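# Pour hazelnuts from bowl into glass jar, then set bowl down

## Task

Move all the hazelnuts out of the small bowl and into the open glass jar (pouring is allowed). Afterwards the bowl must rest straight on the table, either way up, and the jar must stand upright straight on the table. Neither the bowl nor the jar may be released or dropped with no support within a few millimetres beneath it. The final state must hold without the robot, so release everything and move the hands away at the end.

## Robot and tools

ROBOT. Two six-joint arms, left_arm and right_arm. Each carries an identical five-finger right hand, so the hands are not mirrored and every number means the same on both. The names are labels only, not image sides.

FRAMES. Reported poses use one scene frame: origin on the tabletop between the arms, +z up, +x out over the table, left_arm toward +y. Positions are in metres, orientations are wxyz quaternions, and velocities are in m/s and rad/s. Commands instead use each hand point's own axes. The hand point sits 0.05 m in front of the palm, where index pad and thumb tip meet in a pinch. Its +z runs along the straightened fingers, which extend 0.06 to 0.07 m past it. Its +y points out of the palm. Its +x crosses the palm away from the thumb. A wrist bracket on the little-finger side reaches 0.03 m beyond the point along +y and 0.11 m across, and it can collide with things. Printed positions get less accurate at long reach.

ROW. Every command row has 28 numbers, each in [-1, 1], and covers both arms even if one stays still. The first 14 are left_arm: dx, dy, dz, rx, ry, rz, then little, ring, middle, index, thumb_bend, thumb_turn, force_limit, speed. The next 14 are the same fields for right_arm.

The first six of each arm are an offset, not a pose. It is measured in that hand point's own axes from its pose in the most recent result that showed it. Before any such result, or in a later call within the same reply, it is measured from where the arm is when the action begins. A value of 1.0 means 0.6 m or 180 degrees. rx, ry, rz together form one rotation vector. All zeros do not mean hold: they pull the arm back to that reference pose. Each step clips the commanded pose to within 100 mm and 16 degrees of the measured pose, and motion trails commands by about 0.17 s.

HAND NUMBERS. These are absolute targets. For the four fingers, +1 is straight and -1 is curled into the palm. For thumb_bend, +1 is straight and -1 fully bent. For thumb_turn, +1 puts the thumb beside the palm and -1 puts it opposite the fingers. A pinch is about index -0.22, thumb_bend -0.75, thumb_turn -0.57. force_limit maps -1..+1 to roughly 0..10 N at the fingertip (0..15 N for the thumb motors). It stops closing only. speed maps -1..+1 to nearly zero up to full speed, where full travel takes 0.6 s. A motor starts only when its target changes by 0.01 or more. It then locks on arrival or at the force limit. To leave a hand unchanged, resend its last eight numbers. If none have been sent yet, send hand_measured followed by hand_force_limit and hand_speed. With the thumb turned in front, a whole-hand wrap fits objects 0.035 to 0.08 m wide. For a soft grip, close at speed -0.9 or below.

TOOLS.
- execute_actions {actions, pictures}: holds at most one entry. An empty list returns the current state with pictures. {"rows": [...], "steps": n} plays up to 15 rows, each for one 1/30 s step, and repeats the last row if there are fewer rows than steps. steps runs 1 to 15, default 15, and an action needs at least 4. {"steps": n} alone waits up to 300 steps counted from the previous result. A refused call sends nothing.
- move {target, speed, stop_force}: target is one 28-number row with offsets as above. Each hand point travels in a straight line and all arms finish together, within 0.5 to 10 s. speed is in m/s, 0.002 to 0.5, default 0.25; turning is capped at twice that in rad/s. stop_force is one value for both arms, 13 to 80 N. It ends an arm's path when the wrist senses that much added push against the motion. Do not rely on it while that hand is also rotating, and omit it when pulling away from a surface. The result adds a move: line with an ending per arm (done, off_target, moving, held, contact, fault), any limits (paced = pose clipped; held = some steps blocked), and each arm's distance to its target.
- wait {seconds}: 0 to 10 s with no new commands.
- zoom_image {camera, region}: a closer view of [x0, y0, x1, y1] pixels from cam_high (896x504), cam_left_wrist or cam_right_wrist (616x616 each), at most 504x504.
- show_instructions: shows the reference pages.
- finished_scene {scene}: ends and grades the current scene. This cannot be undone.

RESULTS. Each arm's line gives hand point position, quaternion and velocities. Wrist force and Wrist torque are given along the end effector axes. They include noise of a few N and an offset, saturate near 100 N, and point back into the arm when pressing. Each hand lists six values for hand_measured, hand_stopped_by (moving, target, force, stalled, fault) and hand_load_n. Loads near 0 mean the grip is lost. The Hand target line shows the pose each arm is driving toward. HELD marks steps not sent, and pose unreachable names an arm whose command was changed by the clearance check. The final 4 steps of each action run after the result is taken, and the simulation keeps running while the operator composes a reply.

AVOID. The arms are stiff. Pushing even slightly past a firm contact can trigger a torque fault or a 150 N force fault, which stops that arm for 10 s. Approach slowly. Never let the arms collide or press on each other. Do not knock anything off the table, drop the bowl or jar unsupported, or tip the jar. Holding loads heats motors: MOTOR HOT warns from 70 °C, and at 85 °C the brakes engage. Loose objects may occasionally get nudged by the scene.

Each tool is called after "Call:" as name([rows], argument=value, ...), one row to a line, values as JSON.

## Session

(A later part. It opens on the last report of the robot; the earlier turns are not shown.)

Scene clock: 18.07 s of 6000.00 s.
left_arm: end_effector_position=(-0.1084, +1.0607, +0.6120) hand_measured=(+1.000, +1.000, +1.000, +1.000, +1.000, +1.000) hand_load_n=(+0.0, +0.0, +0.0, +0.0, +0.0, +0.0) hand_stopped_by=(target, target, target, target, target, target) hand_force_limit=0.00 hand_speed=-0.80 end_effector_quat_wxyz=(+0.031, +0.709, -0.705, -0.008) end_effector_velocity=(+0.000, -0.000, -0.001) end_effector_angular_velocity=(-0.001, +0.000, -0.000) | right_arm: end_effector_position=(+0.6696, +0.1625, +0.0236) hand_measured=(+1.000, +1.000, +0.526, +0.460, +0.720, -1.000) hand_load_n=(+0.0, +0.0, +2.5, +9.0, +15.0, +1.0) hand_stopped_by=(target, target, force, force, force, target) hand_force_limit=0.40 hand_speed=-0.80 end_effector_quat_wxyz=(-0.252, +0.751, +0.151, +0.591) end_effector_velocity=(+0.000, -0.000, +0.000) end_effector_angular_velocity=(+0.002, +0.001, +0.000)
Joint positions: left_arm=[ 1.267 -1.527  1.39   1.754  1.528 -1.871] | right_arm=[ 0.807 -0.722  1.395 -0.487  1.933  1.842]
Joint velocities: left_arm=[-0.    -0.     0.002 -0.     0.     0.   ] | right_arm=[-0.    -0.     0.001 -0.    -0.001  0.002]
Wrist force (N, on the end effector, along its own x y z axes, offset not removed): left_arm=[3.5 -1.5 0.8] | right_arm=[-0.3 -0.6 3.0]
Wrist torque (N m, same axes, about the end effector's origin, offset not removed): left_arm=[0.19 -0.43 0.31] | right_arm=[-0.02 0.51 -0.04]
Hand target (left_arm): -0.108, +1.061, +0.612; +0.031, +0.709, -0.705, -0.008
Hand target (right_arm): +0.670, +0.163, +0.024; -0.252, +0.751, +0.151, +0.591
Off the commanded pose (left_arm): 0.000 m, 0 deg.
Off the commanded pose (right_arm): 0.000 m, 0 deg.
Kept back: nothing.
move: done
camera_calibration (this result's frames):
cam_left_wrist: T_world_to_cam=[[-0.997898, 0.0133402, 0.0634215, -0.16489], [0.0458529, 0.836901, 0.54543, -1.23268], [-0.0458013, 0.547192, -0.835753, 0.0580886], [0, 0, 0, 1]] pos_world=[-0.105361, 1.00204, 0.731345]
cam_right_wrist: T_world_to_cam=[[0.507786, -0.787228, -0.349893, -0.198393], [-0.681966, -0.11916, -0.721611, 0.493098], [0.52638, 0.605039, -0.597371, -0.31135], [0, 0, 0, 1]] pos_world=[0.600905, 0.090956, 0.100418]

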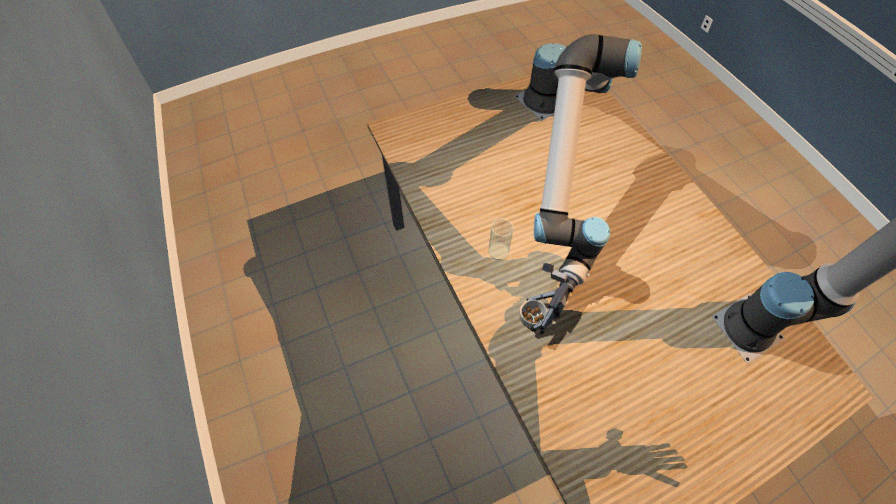

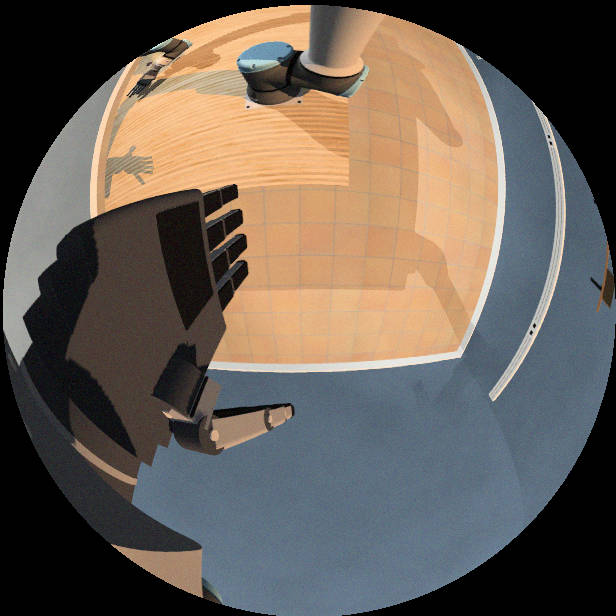

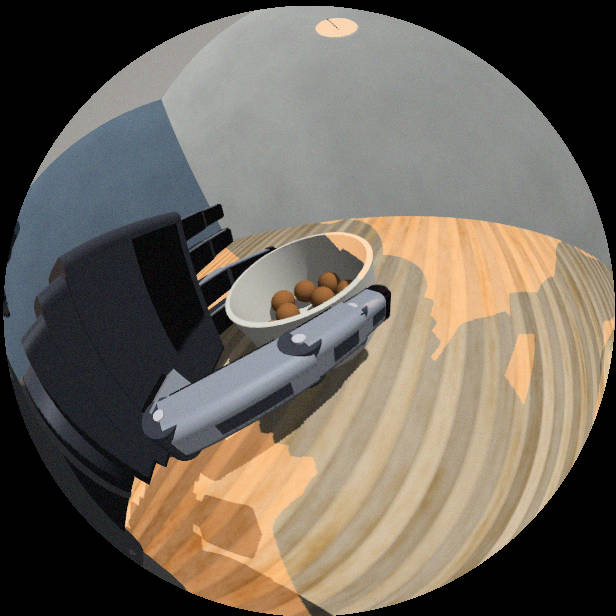

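Call:
move(target=[0,0,0,0,0,0,1,1,1,1,1,1,0,-0.8,0,0,0,0,0,0,1,1,-0.1,-0.6,-0.5,-1,0.4,-0.8])

Call:
move(target=[0,0,0,0,0,0,1,1,1,1,1,1,0,-0.8,0.289,-0.061,-0.052,0,0,0,1,1,-0.1,-0.6,-0.5,-1,0.4,-0.8], speed=0.07)

Call:
move(target=[0,0,0,0,0,0,1,1,1,1,1,1,0,-0.8,0,0.245,-0.28,0,0,0.12,1,1,-0.1,-0.6,-0.5,-1,0.4,-0.8], speed=0.08)

Scene clock: 19.00 s of 6000.00 s.
left_arm: end_effector_position=(-0.1084, +1.0607, +0.6120) hand_measured=(+1.000, +1.000, +1.000, +1.000, +1.000, +1.000) hand_load_n=(+0.0, +0.0, +0.0, +0.0, +0.0, +0.0) hand_stopped_by=(target, target, target, target, target, target) hand_force_limit=0.00 hand_speed=-0.80 end_effector_quat_wxyz=(+0.031, +0.709, -0.705, -0.008) end_effector_velocity=(-0.000, -0.000, -0.000) end_effector_angular_velocity=(-0.000, +0.000, +0.001) | right_arm: end_effector_position=(+0.6696, +0.1625, +0.0236) hand_measured=(+1.000, +1.000, +0.506, +0.460, +0.720, -1.000) hand_load_n=(+0.0, +0.0, +7.0, +5.5, +17.5, +1.5) hand_stopped_by=(target, target, force, force, force, target) hand_force_limit=0.40 hand_speed=-0.80 end_effector_quat_wxyz=(-0.252, +0.751, +0.151, +0.591) end_effector_velocity=(-0.001, -0.000, -0.001) end_effector_angular_velocity=(+0.000, +0.002, +0.001)
Joint positions: left_arm=[ 1.267 -1.527  1.39   1.754  1.528 -1.871] | right_arm=[ 0.807 -0.722  1.395 -0.487  1.933  1.842]
Joint velocities: left_arm=[ 0.001 -0.     0.001 -0.     0.    -0.   ] | right_arm=[-0.     0.     0.001 -0.    -0.002  0.002]
Wrist force (N, on the end effector, along its own x y z axes, offset not removed): left_arm=[5.3 -5.3 0.9] | right_arm=[1.7 -2.6 1.9]
Wrist torque (N m, same axes, about the end effector's origin, offset not removed): left_arm=[-0.44 -0.74 0.28] | right_arm=[-0.36 0.27 0.01]
Hand target (left_arm): -0.108, +1.061, +0.612; +0.031, +0.709, -0.705, -0.008
Hand target (right_arm): +0.670, +0.163, +0.024; -0.252, +0.751, +0.151, +0.591
Off the commanded pose (left_arm): 0.000 m, 0 deg.
Off the commanded pose (right_arm): 0.000 m, 0 deg.
Kept back: nothing.
move: done
camera_calibration (this result's frames):
cam_left_wrist: T_world_to_cam=[[-0.997898, 0.0133401, 0.0634216, -0.16489], [0.0458528, 0.836901, 0.54543, -1.23268], [-0.0458015, 0.547192, -0.835753, 0.0580886], [0, 0, 0, 1]] pos_world=[-0.105361, 1.00204, 0.731345]
cam_right_wrist: T_world_to_cam=[[0.507786, -0.787228, -0.349893, -0.198393], [-0.681966, -0.11916, -0.721612, 0.493098], [0.52638, 0.60504, -0.597371, -0.31135], [0, 0, 0, 1]] pos_world=[0.600905, 0.0909561, 0.100418]

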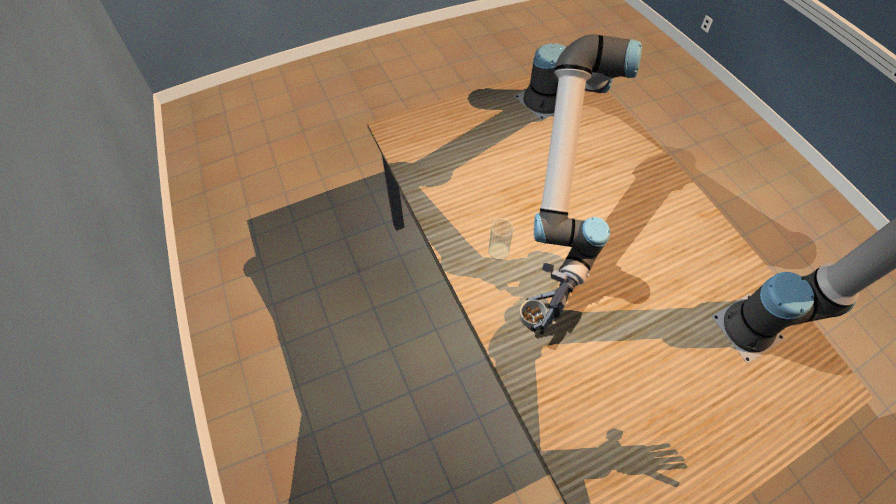

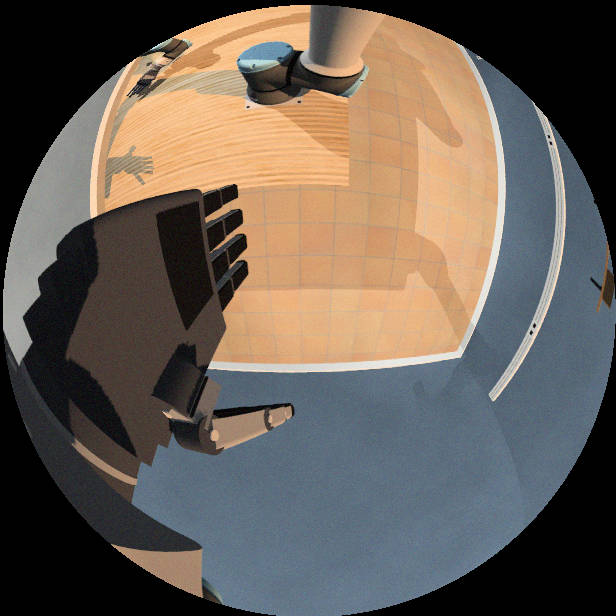

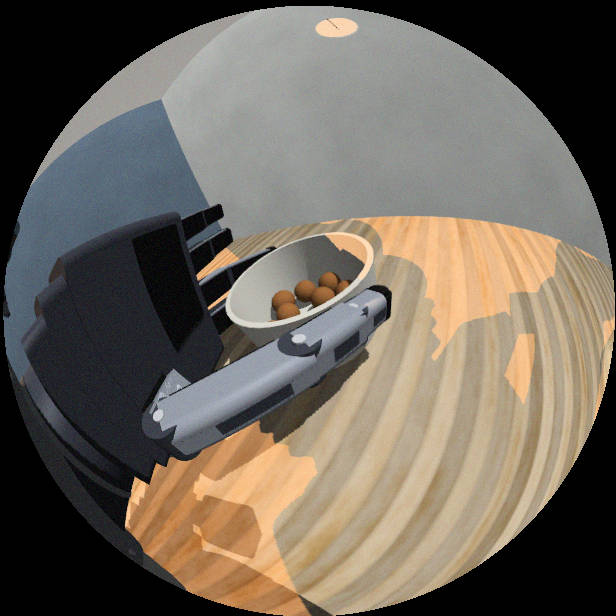

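Scene clock: 21.97 s of 6000.00 s.
left_arm: end_effector_position=(-0.1084, +1.0607, +0.6120) hand_measured=(+1.000, +1.000, +1.000, +1.000, +1.000, +1.000) hand_load_n=(+0.0, +0.0, +0.0, +0.0, +0.0, +0.0) hand_stopped_by=(target, target, target, target, target, target) hand_force_limit=0.00 hand_speed=-0.80 end_effector_quat_wxyz=(+0.031, +0.709, -0.705, -0.008) end_effector_velocity=(+0.000, +0.000, -0.000) end_effector_angular_velocity=(-0.001, +0.001, -0.000) | right_arm: end_effector_position=(+0.6693, +0.1627, +0.2033) hand_measured=(+1.000, +1.000, +0.506, +0.460, +0.720, -1.000) hand_load_n=(+0.0, +0.0, +6.5, +6.0, +17.5, +3.0) hand_stopped_by=(target, target, force, force, force, target) hand_force_limit=0.40 hand_speed=-0.80 end_effector_quat_wxyz=(-0.252, +0.751, +0.151, +0.591) end_effector_velocity=(-0.000, -0.000, +0.000) end_effector_angular_velocity=(-0.001, +0.002, +0.000)
Joint positions: left_arm=[ 1.267 -1.527  1.39   1.754  1.528 -1.871] | right_arm=[ 0.808 -0.881  1.322 -0.255  1.934  1.842]
Joint velocities: left_arm=[-0.001  0.     0.001  0.    -0.    -0.   ] | right_arm=[-0.    -0.    -0.001  0.003 -0.     0.001]
Wrist force (N, on the end effector, along its own x y z axes, offset not removed): left_arm=[3.9 -4.6 -1.4] | right_arm=[-1.9 2.2 5.0]
Wrist torque (N m, same axes, about the end effector's origin, offset not removed): left_arm=[-0.20 -0.57 0.31] | right_arm=[0.26 0.19 0.05]
Hand target (left_arm): -0.108, +1.061, +0.612; +0.031, +0.709, -0.705, -0.008
Hand target (right_arm): +0.669, +0.163, +0.203; -0.252, +0.751, +0.151, +0.591
Off the commanded pose (left_arm): 0.000 m, 0 deg.
Off the commanded pose (right_arm): 0.000 m, 0 deg.
Kept back: nothing.
move: done
camera_calibration (this result's frames):
cam_left_wrist: T_world_to_cam=[[-0.997898, 0.0133404, 0.0634216, -0.16489], [0.045853, 0.836901, 0.54543, -1.23268], [-0.0458013, 0.547191, -0.835753, 0.0580888], [0, 0, 0, 1]] pos_world=[-0.105361, 1.00204, 0.731345]
cam_right_wrist: T_world_to_cam=[[0.507796, -0.78723, -0.349874, -0.135274], [-0.681955, -0.119176, -0.721619, 0.622624], [0.526384, 0.605034, -0.597373, -0.203954], [0, 0, 0, 1]] pos_world=[0.600652, 0.0911087, 0.280132]

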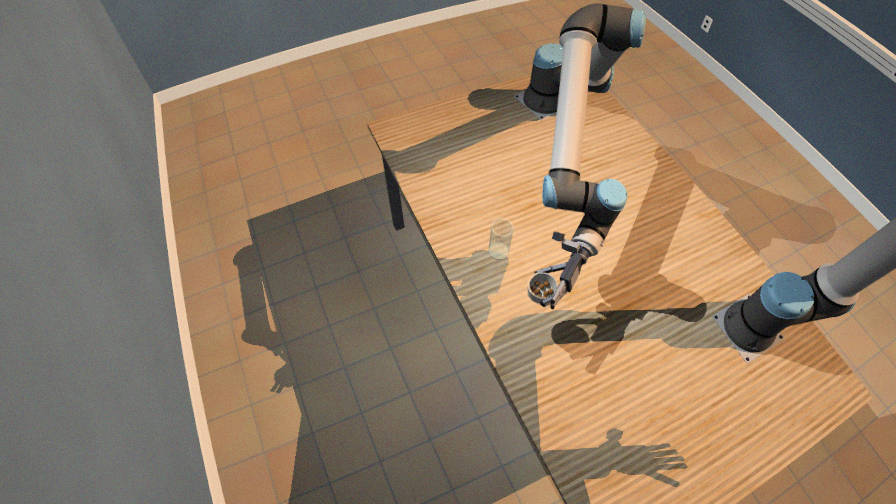

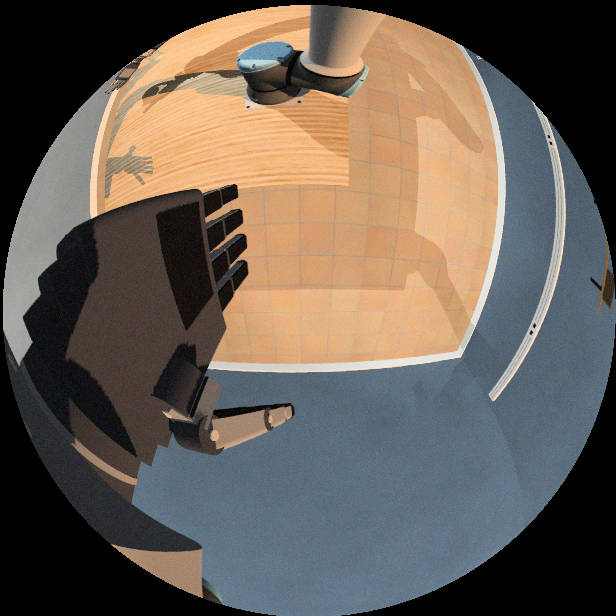

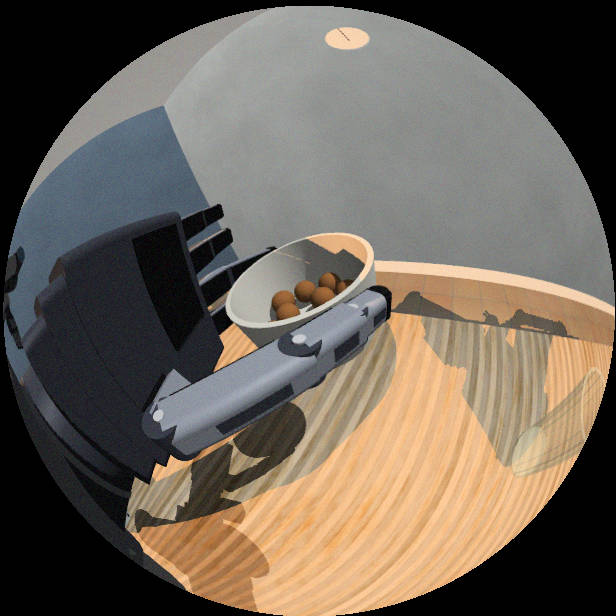

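Scene clock: 25.20 s of 6000.00 s.
left_arm: end_effector_position=(-0.1084, +1.0607, +0.6120) hand_measured=(+1.000, +1.000, +1.000, +1.000, +1.000, +1.000) hand_load_n=(+0.0, +0.0, +0.0, +0.0, +0.0, +0.0) hand_stopped_by=(target, target, target, target, target, target) hand_force_limit=0.00 hand_speed=-0.80 end_effector_quat_wxyz=(+0.031, +0.709, -0.705, -0.008) end_effector_velocity=(+0.000, -0.000, -0.001) end_effector_angular_velocity=(-0.001, -0.000, -0.000) | right_arm: end_effector_position=(+0.6100, -0.0525, +0.2025) hand_measured=(+1.000, +1.000, +0.506, +0.460, +0.720, -1.000) hand_load_n=(+0.0, +0.0, +6.5, +5.5, +17.5, +2.5) hand_stopped_by=(target, target, force, force, force, target) hand_force_limit=0.40 hand_speed=-0.80 end_effector_quat_wxyz=(-0.359, +0.766, +0.008, +0.534) end_effector_velocity=(-0.000, -0.002, -0.000) end_effector_angular_velocity=(+0.003, +0.002, -0.001)
Joint positions: left_arm=[ 1.267 -1.527  1.39   1.754  1.528 -1.871] | right_arm=[ 0.669 -1.225  1.845 -0.442  1.798  2.193]
Joint velocities: left_arm=[-0.    -0.     0.001 -0.     0.     0.   ] | right_arm=[-0.002 -0.003  0.004 -0.001 -0.002  0.004]
Wrist force (N, on the end effector, along its own x y z axes, offset not removed): left_arm=[1.4 -4.1 1.0] | right_arm=[-0.1 4.0 -0.8]
Wrist torque (N m, same axes, about the end effector's origin, offset not removed): left_arm=[-0.16 -0.21 0.00] | right_arm=[0.52 0.08 0.22]
Hand target (left_arm): -0.108, +1.061, +0.612; +0.031, +0.709, -0.705, -0.008
Hand target (right_arm): +0.610, -0.053, +0.203; -0.359, +0.766, +0.008, +0.534
Off the commanded pose (left_arm): 0.000 m, 0 deg.
Off the commanded pose (right_arm): 0.000 m, 0 deg.
Kept back: nothing.
move: done
camera_calibration (this result's frames):
cam_left_wrist: T_world_to_cam=[[-0.997898, 0.0133404, 0.0634215, -0.16489], [0.045853, 0.836901, 0.54543, -1.23268], [-0.0458013, 0.547192, -0.835753, 0.0580887], [0, 0, 0, 1]] pos_world=[-0.105361, 1.00204, 0.731345]
cam_right_wrist: T_world_to_cam=[[0.352135, -0.65856, -0.665056, -0.10925], [-0.817968, 0.128816, -0.560656, 0.619318], [0.454896, 0.741421, -0.49332, -0.0133175], [0, 0, 0, 1]] pos_world=[0.551111, -0.141852, 0.267997]

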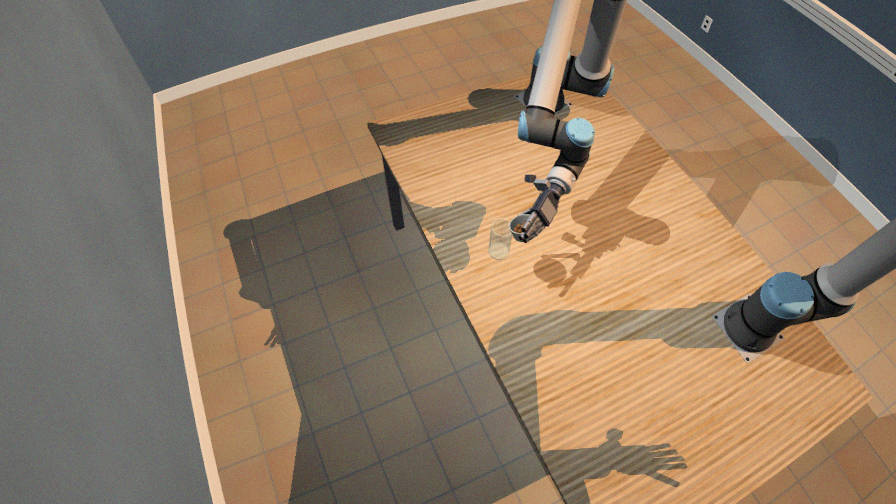

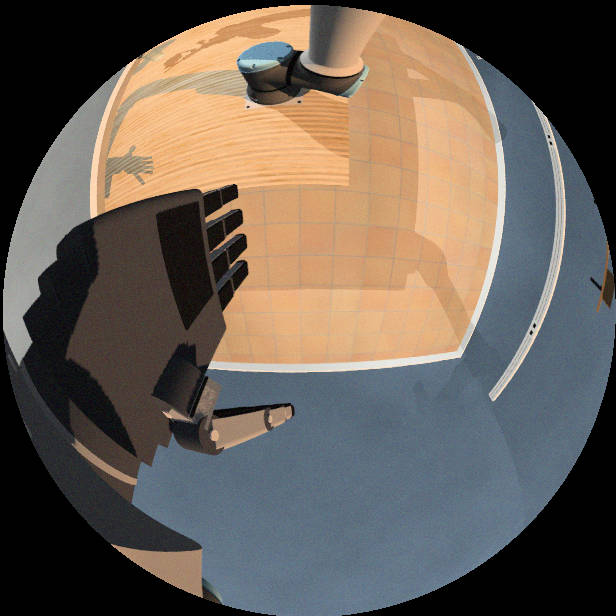

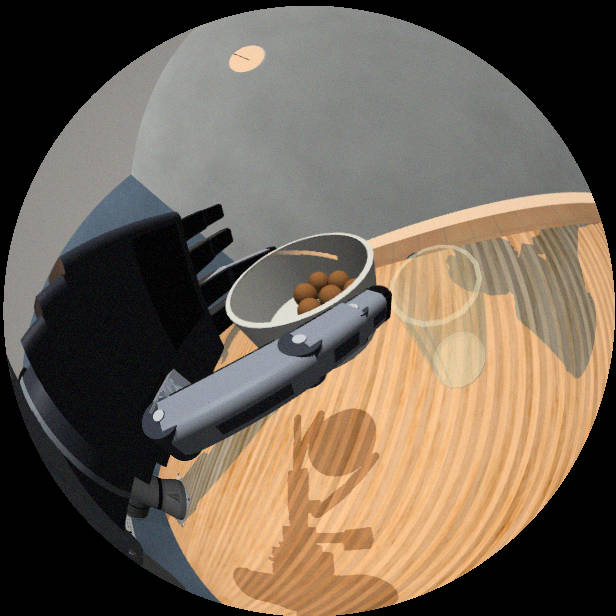

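Call:
move(target=[0,0,0,0,0,0,1,1,1,1,1,1,0,-0.8,0.023,0.025,0.013,0,0,0.17,1,1,-0.1,-0.6,-0.5,-1,0.4,-0.8], speed=0.1)

Scene clock: 28.50 s of 6000.00 s.
left_arm: end_effector_position=(-0.1084, +1.0607, +0.6120) hand_measured=(+1.000, +1.000, +1.000, +1.000, +1.000, +1.000) hand_load_n=(+0.0, +0.0, +0.0, +0.0, +0.0, +0.0) hand_stopped_by=(target, target, target, target, target, target) hand_force_limit=0.00 hand_speed=-0.80 end_effector_quat_wxyz=(+0.031, +0.709, -0.705, -0.008) end_effector_velocity=(+0.000, +0.000, +0.000) end_effector_angular_velocity=(+0.001, -0.000, -0.000) | right_arm: end_effector_position=(+0.6281, -0.0644, +0.2043) hand_measured=(+1.000, +1.000, +0.506, +0.460, +0.720, -1.000) hand_load_n=(+0.0, +0.0, +6.5, +5.5, +17.5, +2.0) hand_stopped_by=(target, target, force, force, force, target) hand_force_limit=0.40 hand_speed=-0.80 end_effector_quat_wxyz=(-0.487, +0.741, -0.194, +0.420) end_effector_velocity=(+0.001, +0.000, +0.001) end_effector_angular_velocity=(+0.007, +0.004, -0.002)
Joint positions: left_arm=[ 1.267 -1.527  1.39   1.754  1.528 -1.871] | right_arm=[ 0.583 -1.257  1.869 -0.436  1.713  2.711]
Joint velocities: left_arm=[-0.     0.    -0.001 -0.    -0.    -0.   ] | right_arm=[-0.001 -0.    -0.001  0.    -0.001  0.008]
Wrist force (N, on the end effector, along its own x y z axes, offset not removed): left_arm=[4.4 -2.0 0.0] | right_arm=[-0.7 1.3 0.7]
Wrist torque (N m, same axes, about the end effector's origin, offset not removed): left_arm=[0.10 -0.55 0.41] | right_arm=[0.08 0.10 0.34]
Hand target (left_arm): -0.108, +1.061, +0.612; +0.031, +0.709, -0.705, -0.008
Hand target (right_arm): +0.628, -0.064, +0.204; -0.487, +0.741, -0.195, +0.420
Off the commanded pose (left_arm): 0.000 m, 0 deg.
Off the commanded pose (right_arm): 0.000 m, 0 deg.
Kept back: nothing.
move: done
camera_calibration (this result's frames):
cam_left_wrist: T_world_to_cam=[[-0.997898, 0.0133406, 0.0634216, -0.16489], [0.0458532, 0.836901, 0.54543, -1.23268], [-0.0458012, 0.547192, -0.835753, 0.0580886], [0, 0, 0, 1]] pos_world=[-0.105361, 1.00204, 0.731345]
cam_right_wrist: T_world_to_cam=[[0.0606118, -0.321142, -0.94509, 0.139764], [-0.907783, 0.37596, -0.18597, 0.632442], [0.415039, 0.869208, -0.268739, -0.0244712], [0, 0, 0, 1]] pos_world=[0.575805, -0.171618, 0.243128]

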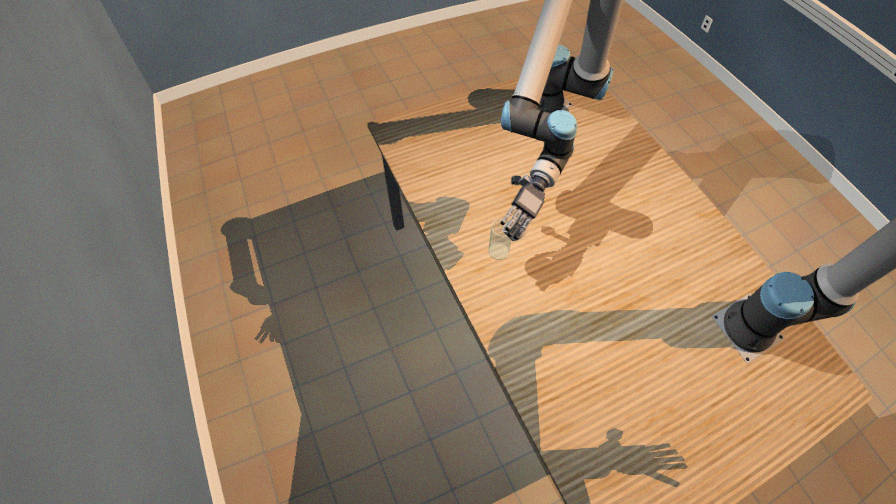

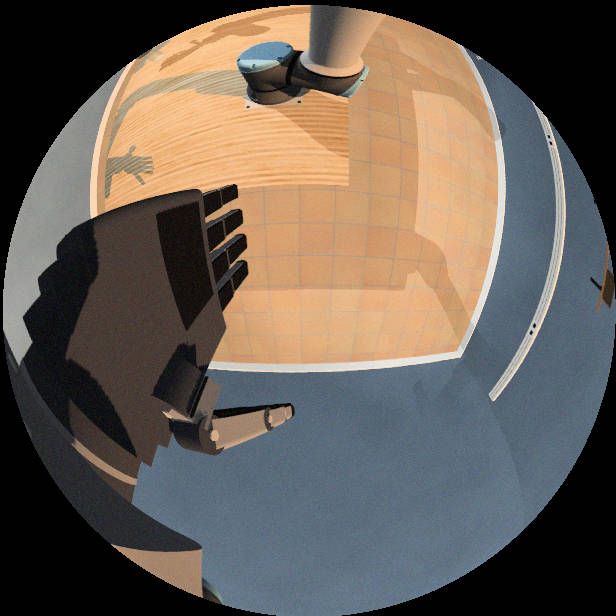

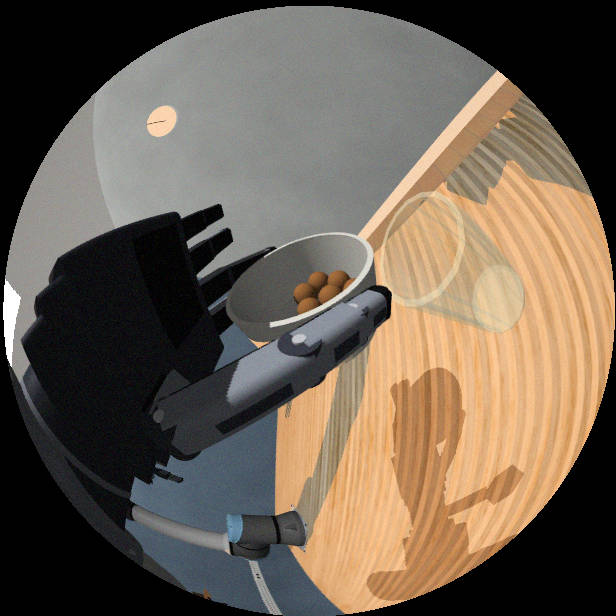

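Matches scene 1's view.

Call:
move(target=[0,0,0,0,0,0,1,1,1,1,1,1,0,-0.8,0.025,0.008,0,0,0,0.12,1,1,-0.1,-0.6,-0.5,-1,0.4,-0.8], speed=0.06)

Call:
move(target=[0,0,0,0,0,0,1,1,1,1,1,1,0,-0.8,0.015,0,0,0,0,0.12,1,1,-0.1,-0.6,-0.5,-1,0.4,-0.8], speed=0.035)

Scene clock: 32.17 s of 6000.00 s.
left_arm: end_effector_position=(-0.1084, +1.0607, +0.6120) hand_measured=(+1.000, +1.000, +1.000, +1.000, +1.000, +1.000) hand_load_n=(+0.0, +0.0, +0.0, +0.0, +0.0, +0.0) hand_stopped_by=(target, target, target, target, target, target) hand_force_limit=0.00 hand_speed=-0.80 end_effector_quat_wxyz=(+0.031, +0.709, -0.705, -0.008) end_effector_velocity=(+0.000, +0.000, -0.000) end_effector_angular_velocity=(-0.000, -0.000, +0.001) | right_arm: end_effector_position=(+0.6372, -0.0770, +0.2065) hand_measured=(+1.000, +1.000, +0.506, +0.460, +0.720, -1.000) hand_load_n=(+0.0, +0.0, +6.5, +5.5, +17.5, +1.5) hand_stopped_by=(target, target, force, force, force, target) hand_force_limit=0.40 hand_speed=-0.80 end_effector_quat_wxyz=(-0.557, +0.691, -0.329, +0.322) end_effector_velocity=(+0.000, -0.001, +0.001) end_effector_angular_velocity=(+0.008, +0.004, -0.003)
Joint positions: left_arm=[ 1.267 -1.527  1.39   1.754  1.528 -1.871] | right_arm=[ 0.519 -1.277  1.903 -0.451  1.65   3.076]
Joint velocities: left_arm=[ 0.     0.    -0.    -0.     0.    -0.001] | right_arm=[-0.002 -0.002  0.001 -0.001 -0.     0.009]
Wrist force (N, on the end effector, along its own x y z axes, offset not removed): left_arm=[3.5 -4.5 -1.2] | right_arm=[-9.0 1.9 3.0]
Wrist torque (N m, same axes, about the end effector's origin, offset not removed): left_arm=[-0.17 -0.37 0.29] | right_arm=[-0.02 1.47 -0.68]
Hand target (left_arm): -0.108, +1.061, +0.612; +0.031, +0.709, -0.705, -0.008
Hand target (right_arm): +0.637, -0.077, +0.206; -0.557, +0.691, -0.330, +0.322
Off the commanded pose (left_arm): 0.000 m, 0 deg.
Off the commanded pose (right_arm): 0.000 m, 0 deg.
Kept back: nothing.
move: done
camera_calibration (this result's frames):
cam_left_wrist: T_world_to_cam=[[-0.997898, 0.0133403, 0.0634216, -0.16489], [0.045853, 0.836901, 0.54543, -1.23268], [-0.0458014, 0.547191, -0.835753, 0.0580887], [0, 0, 0, 1]] pos_world=[-0.105361, 1.00204, 0.731345]
cam_right_wrist: T_world_to_cam=[[-0.155719, -0.019408, -0.987611, 0.307082], [-0.886592, 0.443591, 0.131074, 0.57206], [0.435552, 0.896019, -0.0862826, -0.0654035], [0, 0, 0, 1]] pos_world=[0.583489, -0.189198, 0.222652]

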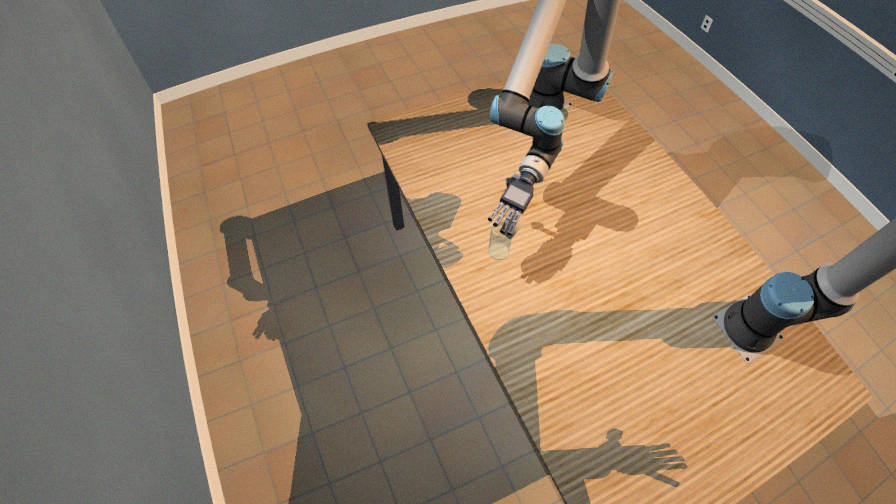

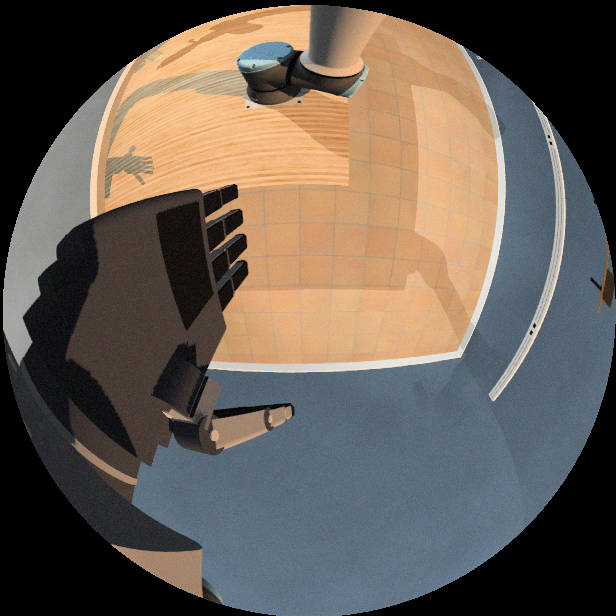

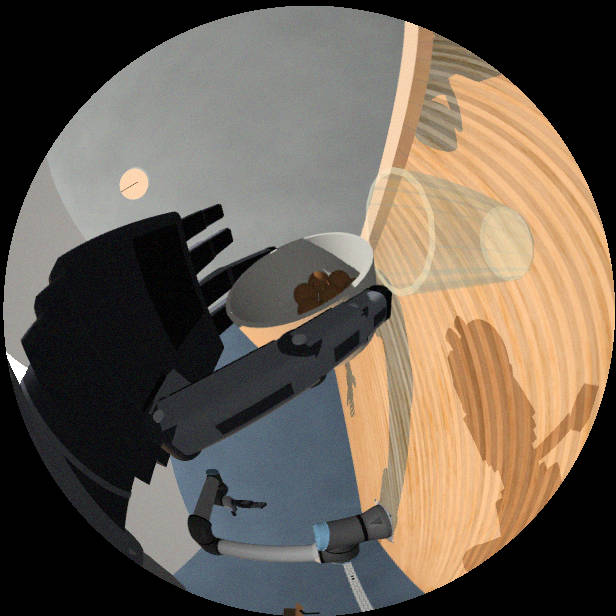

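Scene clock: 37.77 s of 6000.00 s.
left_arm: end_effector_position=(-0.1084, +1.0607, +0.6120) hand_measured=(+1.000, +1.000, +1.000, +1.000, +1.000, +1.000) hand_load_n=(+0.0, +0.0, +0.0, +0.0, +0.0, +0.0) hand_stopped_by=(target, target, target, target, target, target) hand_force_limit=0.00 hand_speed=-0.80 end_effector_quat_wxyz=(+0.031, +0.709, -0.705, -0.008) end_effector_velocity=(-0.000, -0.000, +0.000) end_effector_angular_velocity=(+0.000, -0.000, +0.001) | right_arm: end_effector_position=(+0.6423, -0.0842, +0.2072) hand_measured=(+1.000, +1.000, +0.506, +0.460, +0.720, -1.000) hand_load_n=(+0.0, +0.0, +6.5, +5.5, +17.5, +1.0) hand_stopped_by=(target, target, force, force, force, target) hand_force_limit=0.40 hand_speed=-0.80 end_effector_quat_wxyz=(+0.607, -0.618, +0.453, -0.212) end_effector_velocity=(+0.000, -0.000, +0.000) end_effector_angular_velocity=(+0.010, +0.006, -0.002)
Joint positions: left_arm=[ 1.267 -1.527  1.39   1.754  1.528 -1.871] | right_arm=[ 0.471 -1.281  1.937 -0.482  1.602  3.443]
Joint velocities: left_arm=[ 0. -0. -0.  0.  0. -0.] | right_arm=[-0.001 -0.     0.001 -0.001 -0.001  0.011]
Wrist force (N, on the end effector, along its own x y z axes, offset not removed): left_arm=[5.0 -2.9 0.5] | right_arm=[-0.1 5.5 0.9]
Wrist torque (N m, same axes, about the end effector's origin, offset not removed): left_arm=[0.01 -0.79 0.41] | right_arm=[0.72 0.39 0.16]
Hand target (left_arm): -0.108, +1.061, +0.612; +0.031, +0.709, -0.705, -0.008
Hand target (right_arm): +0.642, -0.084, +0.207; +0.607, -0.618, +0.453, -0.212
Off the commanded pose (left_arm): 0.000 m, 0 deg.
Off the commanded pose (right_arm): 0.000 m, 0 deg.
Kept back: nothing.
move: done
camera_calibration (this result's frames):
cam_left_wrist: T_world_to_cam=[[-0.997898, 0.0133406, 0.0634216, -0.16489], [0.0458532, 0.836901, 0.54543, -1.23268], [-0.0458012, 0.547192, -0.835753, 0.0580886], [0, 0, 0, 1]] pos_world=[-0.105361, 1.00204, 0.731344]
cam_right_wrist: T_world_to_cam=[[-0.346316, 0.287491, -0.892981, 0.437072], [-0.797729, 0.410651, 0.441582, 0.455566], [0.493654, 0.865283, 0.0871246, -0.136889], [0, 0, 0, 1]] pos_world=[0.582359, -0.194285, 0.201054]

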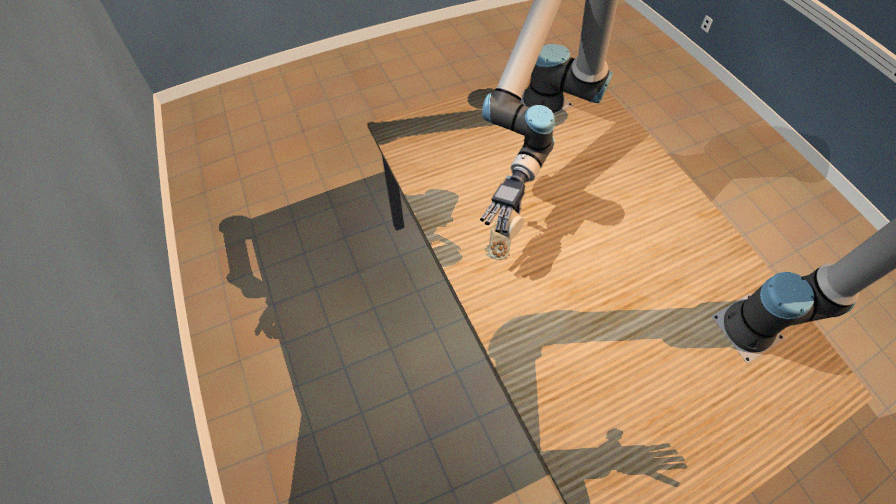

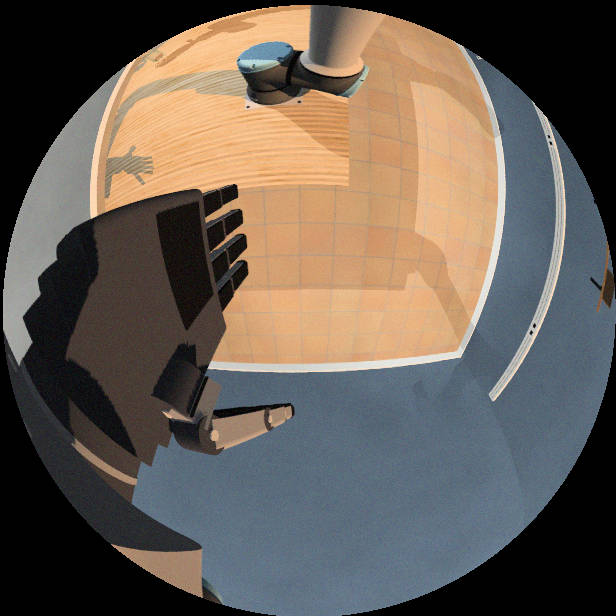

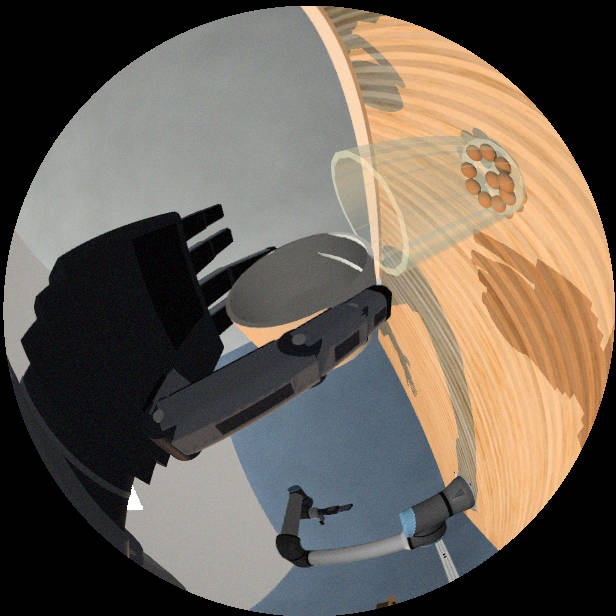

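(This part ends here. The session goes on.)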